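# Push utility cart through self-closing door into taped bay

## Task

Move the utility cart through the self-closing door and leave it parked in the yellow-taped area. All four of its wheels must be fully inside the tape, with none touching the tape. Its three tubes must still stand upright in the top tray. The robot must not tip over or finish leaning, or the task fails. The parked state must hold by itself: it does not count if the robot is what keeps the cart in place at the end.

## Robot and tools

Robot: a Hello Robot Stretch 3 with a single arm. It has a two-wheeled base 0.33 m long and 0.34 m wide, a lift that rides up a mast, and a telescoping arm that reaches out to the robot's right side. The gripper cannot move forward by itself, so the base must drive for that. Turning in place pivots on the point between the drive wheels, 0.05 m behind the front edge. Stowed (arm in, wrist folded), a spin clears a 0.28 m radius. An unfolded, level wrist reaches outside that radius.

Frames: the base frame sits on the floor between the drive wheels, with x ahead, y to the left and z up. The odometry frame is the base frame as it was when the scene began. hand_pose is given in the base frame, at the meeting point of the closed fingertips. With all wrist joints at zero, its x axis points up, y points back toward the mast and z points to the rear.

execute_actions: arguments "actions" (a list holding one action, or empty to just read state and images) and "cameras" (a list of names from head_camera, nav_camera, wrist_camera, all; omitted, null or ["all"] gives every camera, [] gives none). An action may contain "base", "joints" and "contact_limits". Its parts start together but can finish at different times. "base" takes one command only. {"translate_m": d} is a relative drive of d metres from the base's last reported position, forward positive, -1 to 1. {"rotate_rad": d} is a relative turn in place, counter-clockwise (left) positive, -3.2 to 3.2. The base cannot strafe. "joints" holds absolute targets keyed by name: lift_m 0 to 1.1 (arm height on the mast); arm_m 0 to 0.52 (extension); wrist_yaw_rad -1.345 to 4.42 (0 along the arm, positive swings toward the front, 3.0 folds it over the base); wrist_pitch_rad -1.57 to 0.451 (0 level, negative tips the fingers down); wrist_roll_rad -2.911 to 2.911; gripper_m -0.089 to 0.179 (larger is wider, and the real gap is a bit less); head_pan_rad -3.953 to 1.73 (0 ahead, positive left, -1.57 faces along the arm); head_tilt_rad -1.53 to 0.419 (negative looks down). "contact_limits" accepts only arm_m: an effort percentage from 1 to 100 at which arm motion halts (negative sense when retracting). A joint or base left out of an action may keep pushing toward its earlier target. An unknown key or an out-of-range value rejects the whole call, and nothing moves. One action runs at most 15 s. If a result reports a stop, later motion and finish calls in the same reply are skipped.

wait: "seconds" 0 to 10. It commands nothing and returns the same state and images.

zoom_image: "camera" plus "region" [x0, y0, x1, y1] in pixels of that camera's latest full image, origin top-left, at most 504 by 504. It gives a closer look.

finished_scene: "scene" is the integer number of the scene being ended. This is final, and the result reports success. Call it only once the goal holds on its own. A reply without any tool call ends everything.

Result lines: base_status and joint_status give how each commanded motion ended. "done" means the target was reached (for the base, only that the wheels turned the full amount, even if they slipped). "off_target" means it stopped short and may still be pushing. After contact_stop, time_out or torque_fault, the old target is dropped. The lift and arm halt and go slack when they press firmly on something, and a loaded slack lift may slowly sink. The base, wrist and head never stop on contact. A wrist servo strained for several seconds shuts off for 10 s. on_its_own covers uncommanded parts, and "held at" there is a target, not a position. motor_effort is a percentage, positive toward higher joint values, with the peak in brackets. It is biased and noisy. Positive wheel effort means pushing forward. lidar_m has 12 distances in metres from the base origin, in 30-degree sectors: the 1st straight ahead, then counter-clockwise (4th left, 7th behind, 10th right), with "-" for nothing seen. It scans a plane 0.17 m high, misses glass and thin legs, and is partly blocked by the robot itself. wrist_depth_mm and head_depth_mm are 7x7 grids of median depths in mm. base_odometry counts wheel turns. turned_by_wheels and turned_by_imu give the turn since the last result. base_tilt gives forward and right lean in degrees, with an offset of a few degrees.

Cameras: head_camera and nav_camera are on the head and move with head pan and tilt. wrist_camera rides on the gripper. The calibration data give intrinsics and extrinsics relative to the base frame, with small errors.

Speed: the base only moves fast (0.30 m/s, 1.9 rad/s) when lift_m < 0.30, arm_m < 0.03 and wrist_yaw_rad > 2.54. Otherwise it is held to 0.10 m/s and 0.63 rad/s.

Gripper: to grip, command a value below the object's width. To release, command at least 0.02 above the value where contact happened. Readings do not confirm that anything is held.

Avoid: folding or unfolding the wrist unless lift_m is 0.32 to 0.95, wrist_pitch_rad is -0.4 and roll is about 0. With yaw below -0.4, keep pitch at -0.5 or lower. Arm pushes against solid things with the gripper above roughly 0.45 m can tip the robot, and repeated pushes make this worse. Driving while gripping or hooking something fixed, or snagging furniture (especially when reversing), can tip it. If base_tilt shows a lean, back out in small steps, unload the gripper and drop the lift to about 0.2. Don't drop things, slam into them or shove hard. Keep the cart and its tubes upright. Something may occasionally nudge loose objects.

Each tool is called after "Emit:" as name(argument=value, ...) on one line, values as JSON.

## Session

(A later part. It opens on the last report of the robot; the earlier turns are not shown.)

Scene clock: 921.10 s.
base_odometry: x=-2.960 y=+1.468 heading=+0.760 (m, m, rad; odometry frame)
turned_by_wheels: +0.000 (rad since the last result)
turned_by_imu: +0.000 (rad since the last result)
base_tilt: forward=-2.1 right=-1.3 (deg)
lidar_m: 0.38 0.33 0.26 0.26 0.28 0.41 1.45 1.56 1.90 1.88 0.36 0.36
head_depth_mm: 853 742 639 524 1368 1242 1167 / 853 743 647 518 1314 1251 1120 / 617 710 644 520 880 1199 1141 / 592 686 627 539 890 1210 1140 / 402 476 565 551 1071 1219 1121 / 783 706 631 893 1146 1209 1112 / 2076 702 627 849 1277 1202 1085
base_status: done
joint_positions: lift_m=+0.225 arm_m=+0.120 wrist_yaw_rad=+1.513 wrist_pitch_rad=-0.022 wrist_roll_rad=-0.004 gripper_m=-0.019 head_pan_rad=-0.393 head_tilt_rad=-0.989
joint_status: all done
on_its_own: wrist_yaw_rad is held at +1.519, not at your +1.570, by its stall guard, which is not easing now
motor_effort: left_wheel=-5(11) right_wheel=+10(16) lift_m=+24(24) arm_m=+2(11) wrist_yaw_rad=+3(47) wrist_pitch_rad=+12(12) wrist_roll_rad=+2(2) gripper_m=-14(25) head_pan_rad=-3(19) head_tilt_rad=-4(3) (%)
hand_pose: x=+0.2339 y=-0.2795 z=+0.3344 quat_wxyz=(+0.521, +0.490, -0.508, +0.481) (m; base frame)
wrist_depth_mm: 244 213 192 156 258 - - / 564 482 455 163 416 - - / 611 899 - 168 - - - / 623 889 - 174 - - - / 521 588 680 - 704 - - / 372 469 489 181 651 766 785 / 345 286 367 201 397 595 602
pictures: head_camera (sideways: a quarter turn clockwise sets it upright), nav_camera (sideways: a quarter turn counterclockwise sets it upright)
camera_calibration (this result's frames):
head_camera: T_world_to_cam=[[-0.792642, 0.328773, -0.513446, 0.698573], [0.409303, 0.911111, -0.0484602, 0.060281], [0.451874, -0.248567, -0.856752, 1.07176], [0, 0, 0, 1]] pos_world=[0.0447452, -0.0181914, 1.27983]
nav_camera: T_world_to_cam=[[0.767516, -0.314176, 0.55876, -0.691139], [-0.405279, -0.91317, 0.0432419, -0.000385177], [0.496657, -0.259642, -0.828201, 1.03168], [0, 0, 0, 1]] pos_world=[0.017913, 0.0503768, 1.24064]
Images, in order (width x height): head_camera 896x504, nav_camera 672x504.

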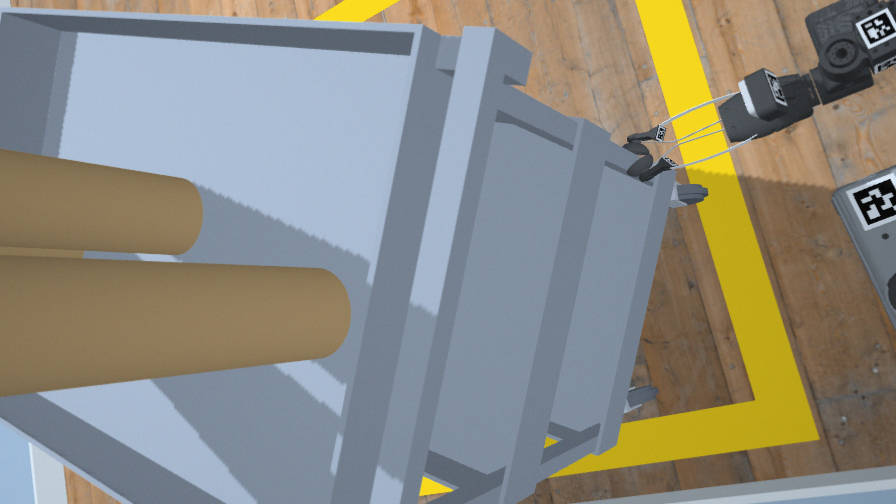

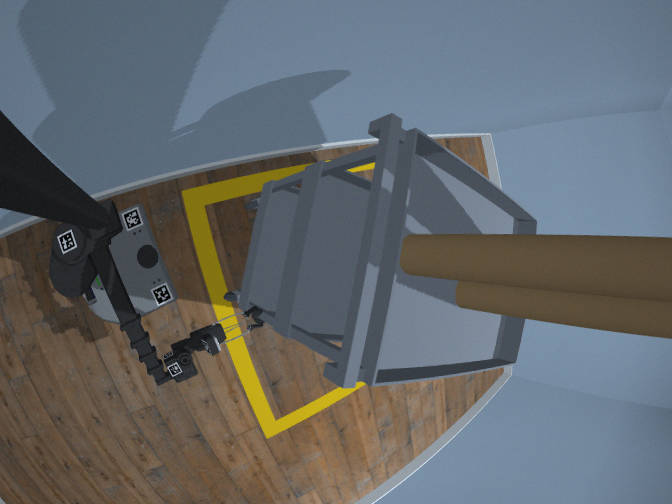

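Emit:
execute_actions(actions=[{"joints": {"gripper_m": 0.08}}], cameras=[])

Emit:
execute_actions(actions=[{"base": {"translate_m": -0.04}}], cameras=[])

Emit:
execute_actions(actions=[{"base": {"rotate_rad": -0.52}, "joints": {"gripper_m": 0.0}}], cameras=[])

Emit:
execute_actions(actions=[{"joints": {"arm_m": 0.0, "lift_m": 0.382, "wrist_yaw_rad": 2.0, "head_pan_rad": 0.0}}])

Scene clock: 967.43 s.
base_odometry: x=-2.959 y=+1.468 heading=+0.760 (m, m, rad; odometry frame)
turned_by_wheels: +0.000 (rad since the last result)
turned_by_imu: +0.001 (rad since the last result)
base_tilt: forward=-2.1 right=-1.3 (deg)
lidar_m: 0.38 0.33 0.26 0.26 0.28 0.41 1.45 1.56 1.90 1.87 0.36 0.36
head_depth_mm: 848 745 639 524 1370 1243 1165 / 850 744 648 517 1321 1256 1116 / 615 708 643 520 881 1203 1140 / 593 686 627 538 889 1210 1138 / 402 476 564 550 1071 1219 1119 / 782 706 630 892 1149 1215 1114 / 2080 701 628 849 1274 1203 1086
base_status: not commanded
joint_positions: lift_m=+0.225 arm_m=+0.120 wrist_yaw_rad=+1.516 wrist_pitch_rad=-0.022 wrist_roll_rad=-0.004 gripper_m=+0.080 head_pan_rad=-0.393 head_tilt_rad=-0.989
joint_status: all done
on_its_own: wrist_yaw_rad is held at +1.519, not at your +1.570, by its stall guard, which is not easing now
motor_effort: left_wheel=-4(5) right_wheel=+4(9) lift_m=+24(24) arm_m=+2(3) wrist_yaw_rad=+2(5) wrist_pitch_rad=+12(12) wrist_roll_rad=+2(2) gripper_m=+0(81) head_pan_rad=-3(2) head_tilt_rad=-4(3) (%)
hand_pose: x=+0.2339 y=-0.2789 z=+0.3344 quat_wxyz=(+0.520, +0.491, -0.507, +0.481) (m; base frame)
wrist_depth_mm: 248 215 193 156 252 - - / 555 471 449 162 415 - - / 608 886 - 166 - - - / 622 896 - 173 - - - / 476 565 692 180 725 - - / 378 484 471 186 - 772 794 / 353 287 367 195 539 609 596
pictures: none
No camera images: the call's "cameras" was empty. Leave "cameras" out to get every camera's image.

Scene clock: 969.07 s.
base_odometry: x=-2.989 y=+1.440 heading=+0.760 (m, m, rad; odometry frame)
turned_by_wheels: +0.000 (rad since the last result)
turned_by_imu: +0.000 (rad since the last result)
base_tilt: forward=-2.0 right=-1.3 (deg)
lidar_m: 0.41 0.34 0.26 0.26 0.28 0.42 1.41 1.52 1.90 1.87 0.40 0.39
head_depth_mm: 885 1873 1659 1502 1366 1243 1163 / 870 742 647 539 1352 1253 1115 / 804 726 643 905 935 1215 1139 / 653 718 639 915 1136 1224 1138 / 444 522 581 911 1170 1216 1121 / 468 692 568 918 1196 1217 1116 / 782 714 560 914 1292 1208 1094
base_status: done
joint_positions: lift_m=+0.225 arm_m=+0.120 wrist_yaw_rad=+1.516 wrist_pitch_rad=-0.022 wrist_roll_rad=-0.004 gripper_m=+0.080 head_pan_rad=-0.393 head_tilt_rad=-0.989
joint_status: not commanded
on_its_own: wrist_yaw_rad is held at +1.519, not at your +1.570, by its stall guard, which is not easing now
motor_effort: left_wheel=-2(7) right_wheel=+3(3) lift_m=+24(24) arm_m=+3(3) wrist_yaw_rad=+2(1) wrist_pitch_rad=+12(12) wrist_roll_rad=+2(2) gripper_m=+0(0) head_pan_rad=-2(2) head_tilt_rad=-4(4) (%)
hand_pose: x=+0.2339 y=-0.2788 z=+0.3344 quat_wxyz=(+0.520, +0.491, -0.507, +0.481) (m; base frame)
wrist_depth_mm: 310 255 216 191 340 - - / 395 472 456 206 515 - - / 614 910 - 215 - - - / 588 907 - 224 - - - / 479 573 679 589 779 - - / 408 485 469 428 - 782 790 / 519 311 287 254 570 603 609
pictures: none
No camera images: the call's "cameras" was empty. Leave "cameras" out to get every camera's image.

Scene clock: 970.83 s.
base_odometry: x=-2.989 y=+1.440 heading=+0.240 (m, m, rad; odometry frame)
turned_by_wheels: -0.520 (rad since the last result)
turned_by_imu: -0.520 (rad since the last result)
base_tilt: forward=-2.0 right=-1.2 (deg)
lidar_m: 0.39 0.41 0.34 0.27 0.26 0.28 0.42 1.41 1.52 1.90 1.87 0.40
head_depth_mm: 1929 1990 1726 1523 1373 1247 1167 / 2092 1963 1711 1517 1364 1254 1119 / 2193 1945 1702 1517 1358 1230 1143 / 2262 1939 1688 1495 1352 1227 1137 / 2243 1917 1624 739 1150 1209 1118 / 2237 705 631 891 883 1199 1114 / 825 716 627 542 862 1178 1109
base_status: done
joint_positions: lift_m=+0.225 arm_m=+0.120 wrist_yaw_rad=+1.516 wrist_pitch_rad=-0.022 wrist_roll_rad=-0.004 gripper_m=+0.000 head_pan_rad=-0.393 head_tilt_rad=-0.989
joint_status: all done
on_its_own: wrist_yaw_rad is held at +1.519, not at your +1.570, by its stall guard, which is not easing now
motor_effort: left_wheel=+2(7) right_wheel=-2(6) lift_m=+24(24) arm_m=+2(2) wrist_yaw_rad=+2(1) wrist_pitch_rad=+12(12) wrist_roll_rad=+2(2) gripper_m=-2(78) head_pan_rad=-2(2) head_tilt_rad=-4(4) (%)
hand_pose: x=+0.2339 y=-0.2788 z=+0.3344 quat_wxyz=(+0.520, +0.491, -0.507, +0.481) (m; base frame)
wrist_depth_mm: 263 314 - - - - - / 492 372 776 - - - - / - - - - - - - / - 878 - - - - - / 661 418 666 - - - - / 465 347 669 - 767 775 812 / 315 322 581 589 600 590 603
pictures: none
No camera images: the call's "cameras" was empty. Leave "cameras" out to get every camera's image.

Scene clock: 973.10 s.
base_odometry: x=-2.989 y=+1.440 heading=+0.240 (m, m, rad; odometry frame)
turned_by_wheels: +0.000 (rad since the last result)
turned_by_imu: +0.000 (rad since the last result)
base_tilt: forward=-2.1 right=-1.3 (deg)
lidar_m: 0.39 0.41 0.34 0.27 0.26 0.28 0.42 1.41 1.53 1.90 1.87 0.40
head_depth_mm: 2304 1970 1718 1527 1361 1244 1139 / 2263 1921 1677 1492 1361 1237 1140 / 861 736 643 566 1318 1229 1158 / 856 733 638 903 1110 1211 1134 / 642 713 634 912 1150 1218 1123 / 462 531 572 908 1159 1215 1116 / 428 531 588 902 1132 1206 1109
base_status: not commanded
joint_positions: lift_m=+0.382 arm_m=+0.002 wrist_yaw_rad=+1.998 wrist_pitch_rad=-0.022 wrist_roll_rad=-0.004 gripper_m=+0.000 head_pan_rad=-0.007 head_tilt_rad=-0.989
joint_status: all done
joint sent to its limit — the command would take arm_m past its lower limit, so that joint was sent only as far as its limit.
motor_effort: left_wheel=+2(2) right_wheel=-2(1) lift_m=+43(47) arm_m=-7(9) wrist_yaw_rad=+1(4) wrist_pitch_rad=+12(12) wrist_roll_rad=+2(2) gripper_m=-1(3) head_pan_rad=+4(27) head_tilt_rad=-4(4) (%)
hand_pose: x=+0.2114 y=-0.0410 z=+0.4907 quat_wxyz=(+0.390, +0.598, -0.375, +0.592) (m; base frame)
wrist_depth_mm: 468 616 - 756 681 - - / 479 616 - - - - - / 483 581 413 937 309 - - / 475 588 410 348 305 - - / 485 628 - - 320 - - / 485 637 - - 731 - - / 480 614 598 600 571 839 845
pictures: head_camera (sideways: a quarter turn clockwise sets it upright), nav_camera (sideways: a quarter turn counterclockwise sets it upright), wrist_camera
camera_calibration (this result's frames):
head_camera: T_world_to_cam=[[-0.858099, 0.00628442, -0.513446, 0.698972], [0.0363065, 0.998165, -0.0484602, 0.0625563], [0.512199, -0.0602251, -0.856752, 1.07139], [0, 0, 0, 1]] pos_world=[0.0487503, -0.00230952, 1.27983]
nav_camera: T_world_to_cam=[[0.829327, -0.00221661, 0.55876, -0.691516], [-0.0318032, -0.998558, 0.0432419, -0.00266339], [0.557858, -0.0536321, -0.828201, 1.03131], [0, 0, 0, 1]] pos_world=[-0.00191522, 0.0511187, 1.24064]
wrist_camera: T_world_to_cam=[[0.377034, -0.925764, 0.0283935, -0.145561], [-0.176791, -0.102026, -0.978946, 0.545574], [0.90917, 0.364077, -0.202134, 0.0905711], [0, 0, 0, 1]] pos_world=[0.0689895, -0.112068, 0.556529]
Images, in order (width x height): head_camera 896x504, nav_camera 672x504, wrist_camera 644x364.

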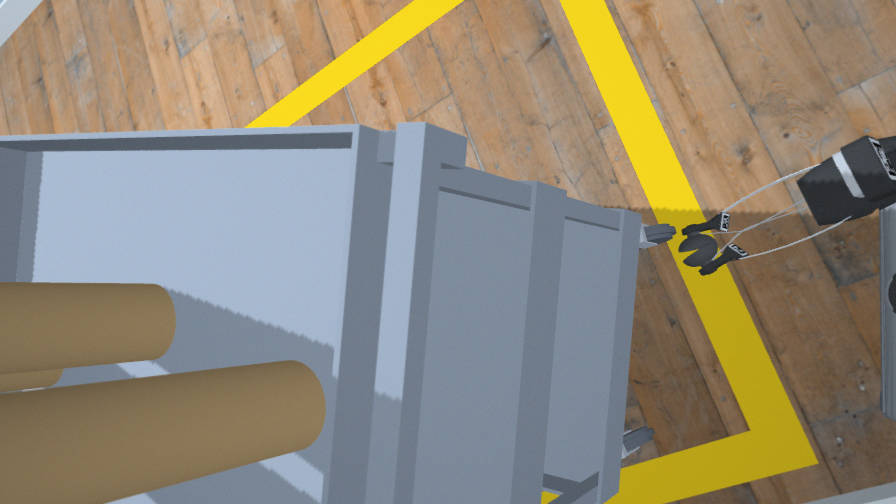

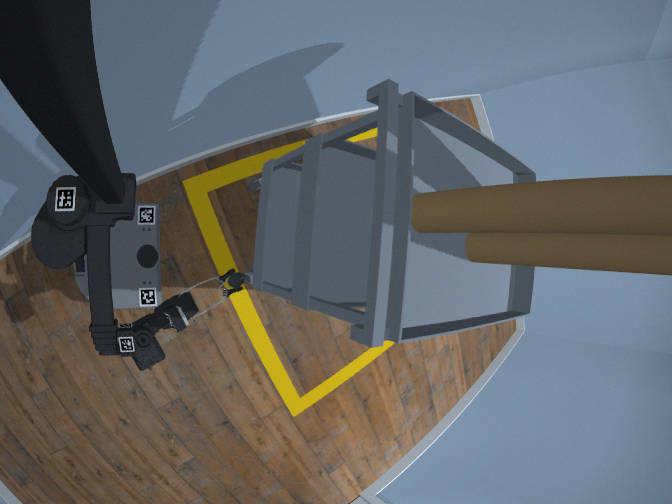

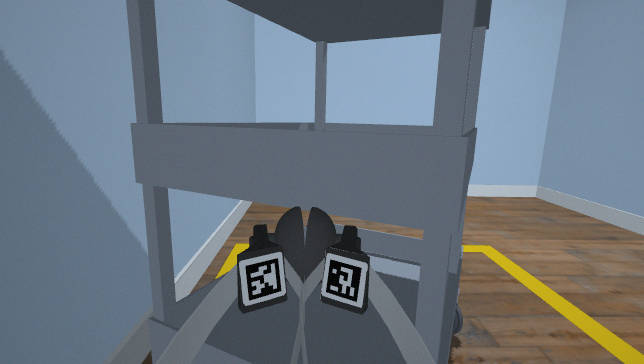

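Emit:
execute_actions(actions=[{"base": {"translate_m": 0.33}}], cameras=["nav_camera", "head_camera"])

Scene clock: 995.33 s.
base_odometry: x=-2.668 y=+1.519 heading=+0.240 (m, m, rad; odometry frame)
turned_by_wheels: +0.000 (rad since the last result)
turned_by_imu: +0.001 (rad since the last result)
base_tilt: forward=-2.0 right=-1.3 (deg)
lidar_m: 0.22 0.22 0.27 0.40 0.40 0.42 0.63 1.72 1.85 1.77 1.73 0.24
head_depth_mm: 2259 1970 1724 1527 1368 1243 1136 / 2293 1954 1710 1512 1325 1236 1132 / 2220 1950 1617 551 460 1219 1156 / 2124 715 640 566 470 792 1133 / 796 727 636 564 476 987 1124 / 782 603 620 561 483 775 1117 / 452 533 602 465 501 703 1099
base_status: done
joint_positions: lift_m=+0.382 arm_m=+0.002 wrist_yaw_rad=+2.047 wrist_pitch_rad=-0.026 wrist_roll_rad=-0.004 gripper_m=+0.000 head_pan_rad=-0.007 head_tilt_rad=-0.989
joint_status: not commanded
on_its_own: wrist_yaw_rad is held at +2.043, not at your +2.000, by its stall guard, which is not easing now
motor_effort: left_wheel=+2(10) right_wheel=+1(21) lift_m=+42(43) arm_m=-5(7) wrist_yaw_rad=-3(17) wrist_pitch_rad=+15(16) wrist_roll_rad=+2(2) gripper_m=-3(4) head_pan_rad=+3(4) head_tilt_rad=-4(2) (%)
hand_pose: x=+0.2058 y=-0.0296 z=+0.4895 quat_wxyz=(+0.377, +0.607, -0.359, +0.600) (m; base frame)
wrist_depth_mm: 599 845 - - 622 - - / 591 839 - - - - - / 228 502 763 776 163 - - / 228 210 191 176 162 - - / 239 217 199 176 168 - - / 602 778 665 - 172 - - / 589 540 595 603 539 840 838
pictures: head_camera (sideways: a quarter turn clockwise sets it upright), nav_camera (sideways: a quarter turn counterclockwise sets it upright)
camera_calibration (this result's frames):
head_camera: T_world_to_cam=[[-0.858101, 0.00601733, -0.513446, 0.698972], [0.0359958, 0.998176, -0.0484602, 0.0625582], [0.512218, -0.0600657, -0.856753, 1.07139], [0, 0, 0, 1]] pos_world=[0.048751, -0.00229624, 1.27983]
nav_camera: T_world_to_cam=[[0.829327, -0.00195848, 0.55876, -0.691516], [-0.0314924, -0.998568, 0.043242, -0.00266529], [0.557875, -0.0534584, -0.828201, 1.03131], [0, 0, 0, 1]] pos_world=[-0.00193115, 0.0511162, 1.24064]
Images, in order (width x height): head_camera 896x504, nav_camera 672x504.

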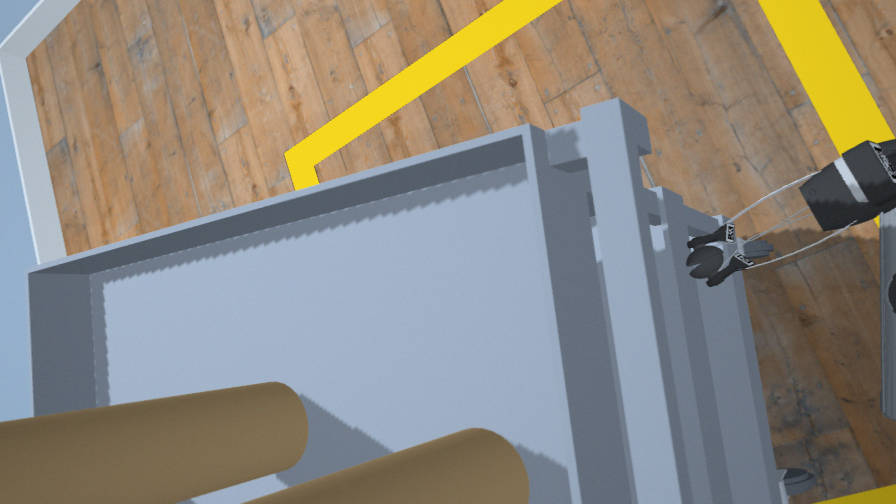

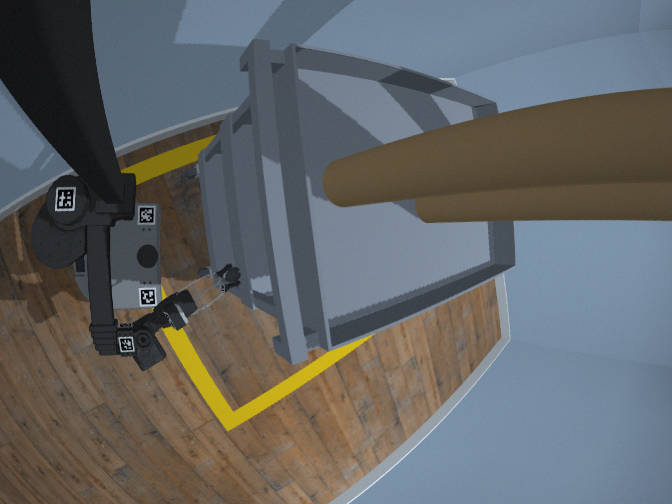

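Emit:
execute_actions(actions=[{"base": {"translate_m": -0.12}}], cameras=[])

Emit:
execute_actions(actions=[{"joints": {"lift_m": 0.225, "wrist_yaw_rad": 1.78, "gripper_m": 0.11}}], cameras=["wrist_camera", "head_camera"])

Scene clock: 1013.73 s.
base_odometry: x=-2.785 y=+1.490 heading=+0.240 (m, m, rad; odometry frame)
turned_by_wheels: +0.000 (rad since the last result)
turned_by_imu: +0.001 (rad since the last result)
base_tilt: forward=-1.9 right=-1.2 (deg)
lidar_m: 0.34 0.34 0.42 0.35 0.35 0.37 0.56 1.61 1.73 1.81 1.78 0.37
head_depth_mm: 2317 1986 1727 1525 1368 1240 1137 / 2293 1961 1712 1501 1369 1242 1131 / 2276 1950 619 525 1334 1228 1155 / 833 717 639 522 887 1196 1133 / 846 726 635 508 870 1190 1125 / 609 682 630 512 863 1182 1114 / 538 449 517 494 851 1128 1108
base_status: done
joint_positions: lift_m=+0.382 arm_m=+0.002 wrist_yaw_rad=+2.047 wrist_pitch_rad=-0.024 wrist_roll_rad=-0.004 gripper_m=+0.000 head_pan_rad=-0.007 head_tilt_rad=-0.989
joint_status: not commanded
on_its_own: wrist_yaw_rad is held at +2.043, not at your +2.000, by its stall guard, which is not easing now
motor_effort: left_wheel=+1(3) right_wheel=-1(5) lift_m=+42(42) arm_m=-4(5) wrist_yaw_rad=-2(2) wrist_pitch_rad=+13(15) wrist_roll_rad=+2(2) gripper_m=-3(2) head_pan_rad=+4(4) head_tilt_rad=-4(3) (%)
hand_pose: x=+0.2059 y=-0.0297 z=+0.4903 quat_wxyz=(+0.376, +0.607, -0.360, +0.601) (m; base frame)
wrist_depth_mm: 480 781 - 777 749 - - / 426 777 - - - - - / 477 358 326 896 278 - - / 486 357 324 299 278 - - / 523 799 - 301 290 - - / 542 752 690 - 800 - - / 557 512 589 597 567 811 854
pictures: none
No camera images: the call's "cameras" was empty. Leave "cameras" out to get every camera's image.

Scene clock: 1016.00 s.
base_odometry: x=-2.785 y=+1.490 heading=+0.240 (m, m, rad; odometry frame)
turned_by_wheels: +0.000 (rad since the last result)
turned_by_imu: +0.000 (rad since the last result)
base_tilt: forward=-2.1 right=-1.3 (deg)
lidar_m: 0.34 0.34 0.42 0.35 0.35 0.37 0.56 1.60 1.73 1.81 1.78 0.37
head_depth_mm: 2307 1981 1718 1530 1371 1242 1139 / 2315 1975 1708 1501 1362 1234 1131 / 2272 1935 620 525 1338 1232 1155 / 832 716 639 522 888 1206 1126 / 847 725 635 508 871 1187 1125 / 609 682 630 512 865 1180 1113 / 538 448 516 492 848 1120 1109
base_status: not commanded
joint_positions: lift_m=+0.225 arm_m=+0.002 wrist_yaw_rad=+1.783 wrist_pitch_rad=-0.022 wrist_roll_rad=-0.004 gripper_m=+0.110 head_pan_rad=-0.007 head_tilt_rad=-0.989
joint_status: all done
motor_effort: left_wheel=+1(1) right_wheel=-1(1) lift_m=+24(38) arm_m=-5(5) wrist_yaw_rad=-2(1) wrist_pitch_rad=+13(13) wrist_roll_rad=+2(2) gripper_m=+0(81) head_pan_rad=+4(3) head_tilt_rad=-3(3) (%)
hand_pose: x=+0.2285 y=-0.0929 z=+0.3342 quat_wxyz=(+0.452, +0.554, -0.437, +0.546) (m; base frame)
wrist_depth_mm: 262 260 260 258 - - - / 609 483 454 433 - - - / 874 - - - - - - / 876 - 905 909 - - - / 545 664 674 693 - - - / 457 - 477 481 738 778 797 / 316 318 317 317 593 598 602
pictures: head_camera (sideways: a quarter turn clockwise sets it upright), wrist_camera
camera_calibration (this result's frames):
head_camera: T_world_to_cam=[[-0.858101, 0.00601722, -0.513446, 0.698972], [0.0359957, 0.998176, -0.0484602, 0.0625582], [0.512218, -0.0600656, -0.856753, 1.07139], [0, 0, 0, 1]] pos_world=[0.048751, -0.00229624, 1.27983]
wrist_camera: T_world_to_cam=[[0.171476, -0.984778, 0.0284235, -0.154071], [-0.195207, -0.0622411, -0.978785, 0.39799], [0.965655, 0.162289, -0.202908, 0.0308258], [0, 0, 0, 1]] pos_world=[0.0743425, -0.131957, 0.40018]
Images, in order (width x height): head_camera 896x504, wrist_camera 644x364.

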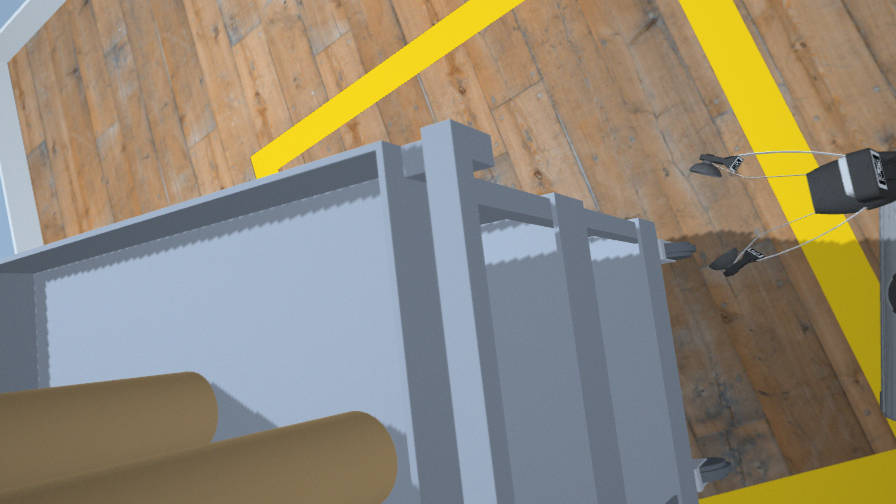

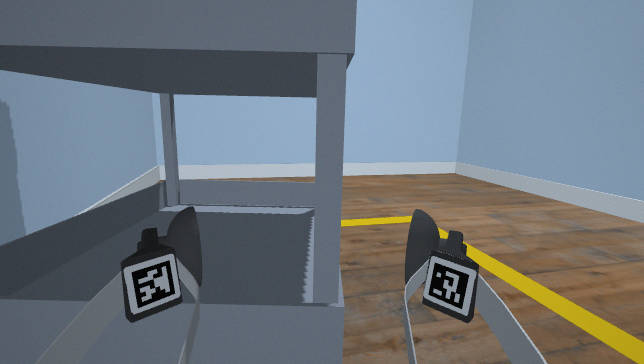

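Emit:
execute_actions(actions=[{"base": {"translate_m": 0.145}}], cameras=[])

Emit:
execute_actions(actions=[{"joints": {"gripper_m": -0.02}}], cameras=["wrist_camera"])

Emit:
execute_actions(actions=[{"joints": {"arm_m": 0.17}}], cameras=["nav_camera", "head_camera"])

Scene clock: 1026.67 s.
base_odometry: x=-2.644 y=+1.525 heading=+0.240 (m, m, rad; odometry frame)
turned_by_wheels: +0.000 (rad since the last result)
turned_by_imu: +0.001 (rad since the last result)
base_tilt: forward=-2.1 right=-1.2 (deg)
lidar_m: 0.19 0.20 0.24 0.41 0.41 0.44 0.65 1.74 1.88 1.75 1.72 0.21
head_depth_mm: 2248 1979 1716 1529 1366 1244 1136 / 2291 1965 1706 1512 1348 1210 1133 / 2222 1945 1643 551 498 1181 1155 / 2125 713 638 568 516 724 1125 / 791 725 635 564 507 741 1124 / 784 681 610 562 505 489 1112 / 431 501 604 449 495 469 1085
base_status: done
joint_positions: lift_m=+0.225 arm_m=+0.002 wrist_yaw_rad=+1.783 wrist_pitch_rad=-0.022 wrist_roll_rad=-0.004 gripper_m=+0.110 head_pan_rad=-0.007 head_tilt_rad=-0.989
joint_status: not commanded
motor_effort: left_wheel=+2(6) right_wheel=-1(3) lift_m=+24(24) arm_m=-6(4) wrist_yaw_rad=-2(2) wrist_pitch_rad=+12(13) wrist_roll_rad=+2(2) gripper_m=-1(0) head_pan_rad=+3(3) head_tilt_rad=-4(3) (%)
hand_pose: x=+0.2285 y=-0.0929 z=+0.3342 quat_wxyz=(+0.452, +0.554, -0.437, +0.546) (m; base frame)
wrist_depth_mm: 202 197 173 187 - - - / 522 483 444 426 - - - / - - - - - - - / - - - - - - - / 557 683 650 942 - - - / 462 - 449 685 755 791 798 / 366 361 356 546 596 590 599
pictures: none
No camera images: the call's "cameras" was empty. Leave "cameras" out to get every camera's image.

Scene clock: 1028.47 s.
base_odometry: x=-2.644 y=+1.525 heading=+0.240 (m, m, rad; odometry frame)
turned_by_wheels: +0.000 (rad since the last result)
turned_by_imu: +0.001 (rad since the last result)
base_tilt: forward=-2.0 right=-1.3 (deg)
lidar_m: 0.19 0.20 0.24 0.41 0.41 0.44 0.65 1.74 1.87 1.75 1.71 0.21
head_depth_mm: 2274 1970 1725 1526 1368 1239 1137 / 2290 1955 1715 1517 1324 1211 1132 / 2210 1955 1650 552 497 1182 1156 / 2115 714 638 566 516 711 1127 / 792 725 634 564 508 749 1120 / 769 680 611 561 505 491 1102 / 430 499 597 447 494 465 1081
base_status: not commanded
joint_positions: lift_m=+0.225 arm_m=+0.002 wrist_yaw_rad=+1.801 wrist_pitch_rad=-0.022 wrist_roll_rad=-0.004 gripper_m=-0.019 head_pan_rad=-0.007 head_tilt_rad=-0.989
joint_status: all done
on_its_own: wrist_yaw_rad is at rest, and its effort (-13) is outside its rest range (-12 to +12)
motor_effort: left_wheel=+3(3) right_wheel=-8(7) lift_m=+24(25) arm_m=-2(5) wrist_yaw_rad=-13(13) wrist_pitch_rad=+13(13) wrist_roll_rad=+2(2) gripper_m=-20(94) head_pan_rad=+4(3) head_tilt_rad=-4(4) (%)
hand_pose: x=+0.2276 y=-0.0883 z=+0.3342 quat_wxyz=(+0.447, +0.558, -0.432, +0.550) (m; base frame)
wrist_depth_mm: 202 196 192 135 - - - / 651 486 458 138 - - - / 913 - - 143 - - - / 927 - - 148 - - - / 563 650 728 151 - - - / 461 470 - 157 787 784 794 / 358 360 365 163 583 602 596
pictures: wrist_camera
camera_calibration (this result's frames):
wrist_camera: T_world_to_cam=[[0.188753, -0.981613, 0.0284181, -0.153114], [-0.194084, -0.0656564, -0.978785, 0.397513], [0.962654, 0.179233, -0.202909, 0.0332238], [0, 0, 0, 1]] pos_world=[0.0740688, -0.130154, 0.400173]
Images, in order (width x height): wrist_camera 644x364.

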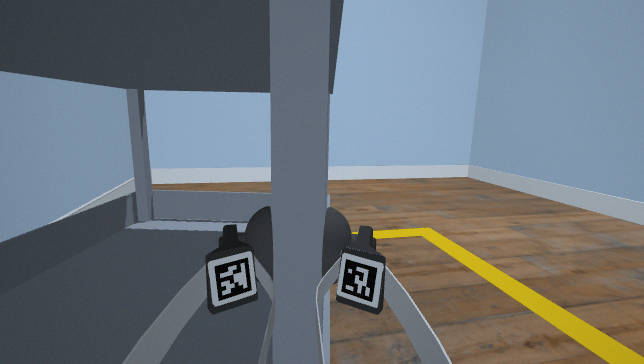

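Scene clock: 1030.97 s.
base_odometry: x=-2.644 y=+1.525 heading=+0.240 (m, m, rad; odometry frame)
turned_by_wheels: +0.000 (rad since the last result)
turned_by_imu: +0.000 (rad since the last result)
base_tilt: forward=-2.0 right=-1.3 (deg)
lidar_m: 0.16 0.16 0.18 0.41 0.41 0.43 0.65 1.74 1.87 1.75 1.72 0.20
head_depth_mm: 2267 1974 1728 541 487 1226 1163 / 2298 1970 606 573 523 947 1130 / 2226 695 643 571 513 806 1127 / 808 730 640 568 510 482 1122 / 803 - 310 389 493 415 1107 / - - 291 354 492 428 1084 / - - 313 548 502 468 1066
base_status: not commanded
joint_positions: lift_m=+0.225 arm_m=+0.170 wrist_yaw_rad=+1.846 wrist_pitch_rad=-0.021 wrist_roll_rad=-0.004 gripper_m=-0.020 head_pan_rad=-0.007 head_tilt_rad=-0.989
joint_status: all done
on_its_own: wrist_yaw_rad is held at +1.843, not at your +1.780, by its stall guard, which is not easing now
motor_effort: left_wheel=+2(7) right_wheel=-1(13) lift_m=+24(25) arm_m=+6(15) wrist_yaw_rad=-2(34) wrist_pitch_rad=+12(12) wrist_roll_rad=+2(2) gripper_m=-9(24) head_pan_rad=+4(4) head_tilt_rad=-4(4) (%)
hand_pose: x=+0.2247 y=-0.2452 z=+0.3345 quat_wxyz=(+0.434, +0.567, -0.420, +0.560) (m; base frame)
wrist_depth_mm: 199 196 173 - - - - / 504 478 290 - - - - / - - 730 - - - - / - - 210 - - - - / 615 665 204 - - - - / 463 469 445 - 776 805 794 / 358 362 213 592 591 597 613
pictures: head_camera (sideways: a quarter turn clockwise sets it upright), nav_camera (sideways: a quarter turn counterclockwise sets it upright)
camera_calibration (this result's frames):
head_camera: T_world_to_cam=[[-0.858101, 0.00597994, -0.513446, 0.698972], [0.0359523, 0.998178, -0.0484602, 0.0625585], [0.51222, -0.0600434, -0.856753, 1.07139], [0, 0, 0, 1]] pos_world=[0.0487511, -0.00229439, 1.27983]
nav_camera: T_world_to_cam=[[0.829327, -0.00192234, 0.55876, -0.691516], [-0.0314489, -0.99857, 0.043242, -0.00266556], [0.557877, -0.0534341, -0.828202, 1.03131], [0, 0, 0, 1]] pos_world=[-0.00193338, 0.0511159, 1.24064]
Images, in order (width x height): head_camera 896x504, nav_camera 672x504.

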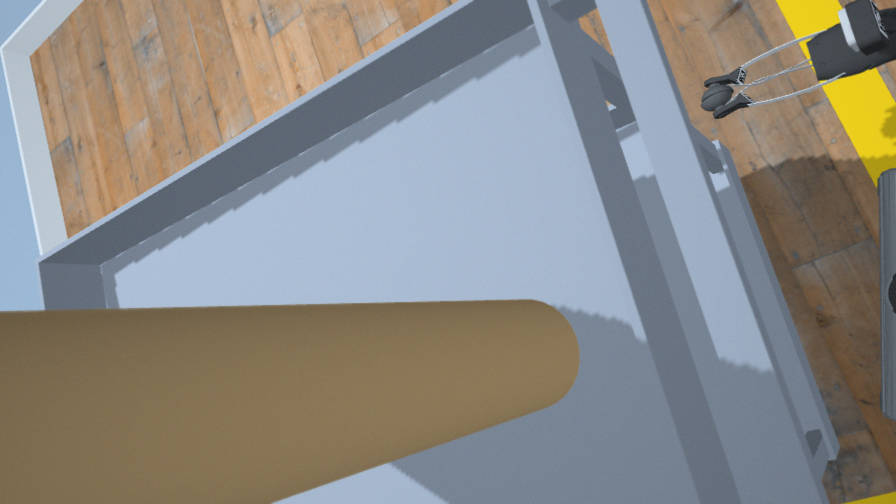

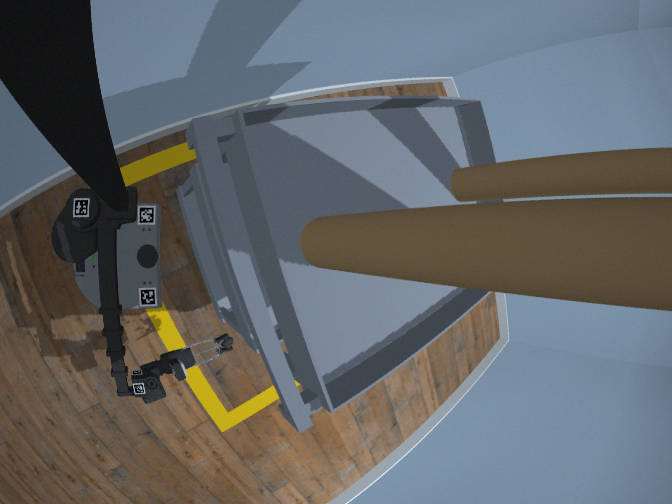

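Emit:
execute_actions(actions=[{"base": {"translate_m": -0.25}, "joints": {"arm_m": 0.0, "wrist_yaw_rad": 2.0, "lift_m": 0.05, "wrist_pitch_rad": 0.0, "head_pan_rad": 0.2, "head_tilt_rad": -1.0}}])

Scene clock: 1039.47 s.
base_odometry: x=-2.887 y=+1.465 heading=+0.240 (m, m, rad; odometry frame)
turned_by_wheels: +0.000 (rad since the last result)
turned_by_imu: +0.002 (rad since the last result)
base_tilt: forward=-2.1 right=-1.2 (deg)
lidar_m: 0.40 0.40 0.39 0.31 0.30 0.33 0.49 1.51 1.62 1.93 1.85 0.48
head_depth_mm: 819 732 588 863 1367 1241 1138 / 849 742 577 942 1217 1238 1131 / 441 546 584 938 1195 1231 1140 / 474 566 597 917 1174 1226 1129 / 830 727 635 913 1151 1221 1130 / 841 720 631 747 1199 1212 1126 / 891 727 640 1409 1328 1202 1106
base_status: done
joint_positions: lift_m=+0.091 arm_m=+0.002 wrist_yaw_rad=+1.992 wrist_pitch_rad=+0.004 wrist_roll_rad=-0.004 gripper_m=-0.020 head_pan_rad=+0.193 head_tilt_rad=-0.989
joint_status: lift_m contact_stop (moved -0.134 of -0.175); the others done
joint sent to its limit — the command would take arm_m past its lower limit, so that joint was sent only as far as its limit.
on_its_own: lift_m is slack since a contact_stop, until your next command for it (your +0.050 is given up)
motor_effort: left_wheel=+1(2) right_wheel=+0(6) lift_m=+34(75) arm_m=-10(32) wrist_yaw_rad=+5(14) wrist_pitch_rad=-2(52) wrist_roll_rad=+2(5) gripper_m=-8(9) head_pan_rad=+3(20) head_tilt_rad=-4(1) (%)
hand_pose: x=+0.2126 y=-0.0422 z=+0.2066 quat_wxyz=(+0.384, +0.591, -0.384, +0.596) (m; base frame)
wrist_depth_mm: 530 640 668 582 565 - - / 534 689 - - - - - / 539 708 - - - - - / 537 658 379 371 367 362 - / 521 654 381 374 375 376 852 / 492 503 442 - 453 532 570 / 399 400 403 412 415 415 423
pictures: head_camera (sideways: a quarter turn clockwise sets it upright), nav_camera (sideways: a quarter turn counterclockwise sets it upright), wrist_camera
ARM HIT: the arm struck its own base hard.
camera_calibration (this result's frames):
head_camera: T_world_to_cam=[[-0.842267, -0.164684, -0.513289, 0.698671], [-0.163137, 0.985412, -0.0484656, 0.0637799], [0.513783, 0.0429152, -0.856846, 1.0715], [0, 0, 0, 1]] pos_world=[0.0483524, 0.00622645, 1.27983]
nav_camera: T_world_to_cam=[[0.813269, 0.162944, 0.558608, -0.69122], [0.167627, -0.984901, 0.0432465, -0.00388579], [0.55722, 0.0584668, -0.828304, 1.03144], [0, 0, 0, 1]] pos_world=[-0.0119422, 0.0484978, 1.24064]
wrist_camera: T_world_to_cam=[[0.371338, -0.928082, 0.0277936, -0.137821], [-0.154304, -0.0912016, -0.983805, 0.264193], [0.915586, 0.361036, -0.177074, 0.0258297], [0, 0, 0, 1]] pos_world=[0.0682951, -0.11314, 0.268319]
Images, in order (width x height): head_camera 896x504, nav_camera 672x504, wrist_camera 644x364.

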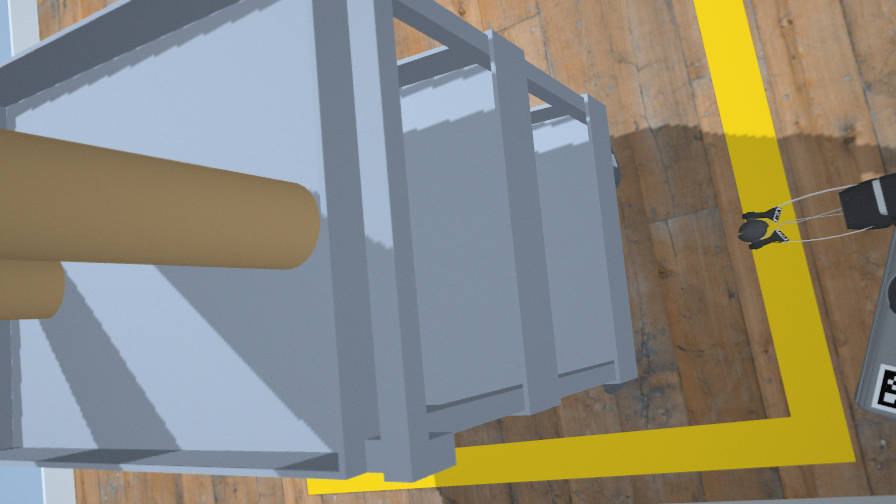

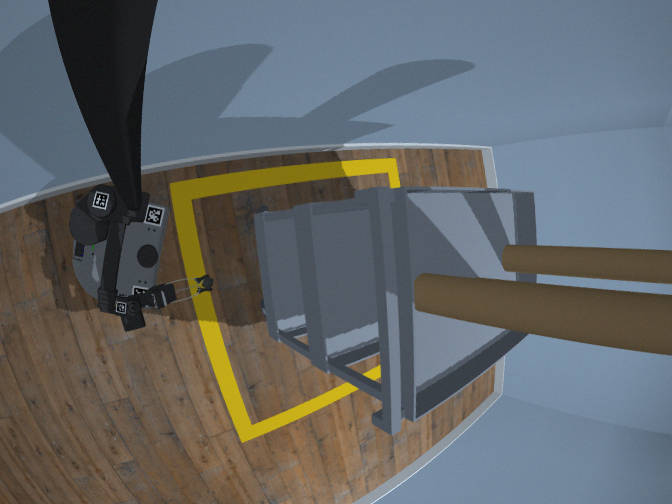

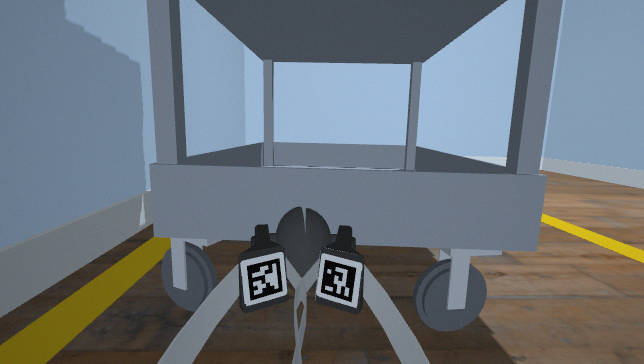

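Emit:
execute_actions(actions=[{"joints": {"lift_m": 0.3, "head_tilt_rad": -0.4}}], cameras=["nav_camera"])

Emit:
finished_scene(scene=1)

Scene clock: 1048.53 s.
base_odometry: x=-2.887 y=+1.465 heading=+0.240 (m, m, rad; odometry frame)
turned_by_wheels: +0.000 (rad since the last result)
turned_by_imu: +0.001 (rad since the last result)
base_tilt: forward=-2.1 right=-1.3 (deg)
lidar_m: 0.40 0.40 0.39 0.31 0.31 0.33 0.49 1.51 1.63 1.86 1.83 0.48
head_depth_mm: 2147 2307 2514 2717 841 685 533 / 2063 2245 2454 2604 875 682 526 / 378 407 440 484 536 621 481 / 398 426 456 493 535 586 509 / 760 2030 2203 1042 860 673 502 / 1929 2055 2211 1056 855 669 502 / 1881 2011 2165 2313 2009 668 488
base_status: not commanded
joint_positions: lift_m=+0.300 arm_m=+0.002 wrist_yaw_rad=+1.997 wrist_pitch_rad=-0.017 wrist_roll_rad=-0.004 gripper_m=-0.020 head_pan_rad=+0.193 head_tilt_rad=-0.409
joint_status: all done
motor_effort: left_wheel=+1(2) right_wheel=-1(1) lift_m=+43(44) arm_m=-7(9) wrist_yaw_rad=+2(4) wrist_pitch_rad=+10(10) wrist_roll_rad=+2(2) gripper_m=-8(9) head_pan_rad=+3(4) head_tilt_rad=+3(24) (%)
hand_pose: x=+0.2116 y=-0.0412 z=+0.4098 quat_wxyz=(+0.389, +0.596, -0.377, +0.592) (m; base frame)
wrist_depth_mm: 528 637 - - - - - / 520 640 355 350 347 345 - / 528 646 363 358 356 351 - / 533 689 - - - - - / 541 741 - - 939 - - / 535 722 523 - 641 550 952 / 536 658 418 409 407 405 737
pictures: nav_camera (sideways: a quarter turn counterclockwise sets it upright)
camera_calibration (this result's frames):
nav_camera: T_world_to_cam=[[0.379413, 0.0780719, 0.921927, -1.16215], [0.148409, -0.988667, 0.0226469, 0.0230242], [0.913247, 0.128229, -0.3867, 0.454824], [0, 0, 0, 1]] pos_world=[0.0221514, 0.0551726, 1.24678]
Images, in order (width x height): nav_camera 672x504.

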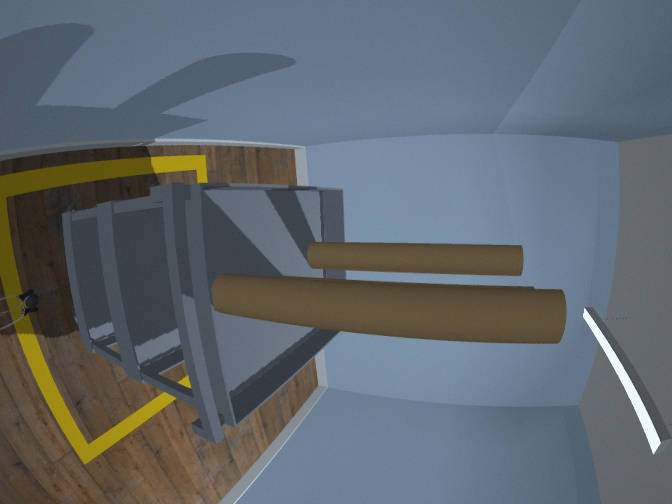

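The scene is finished: the task was done.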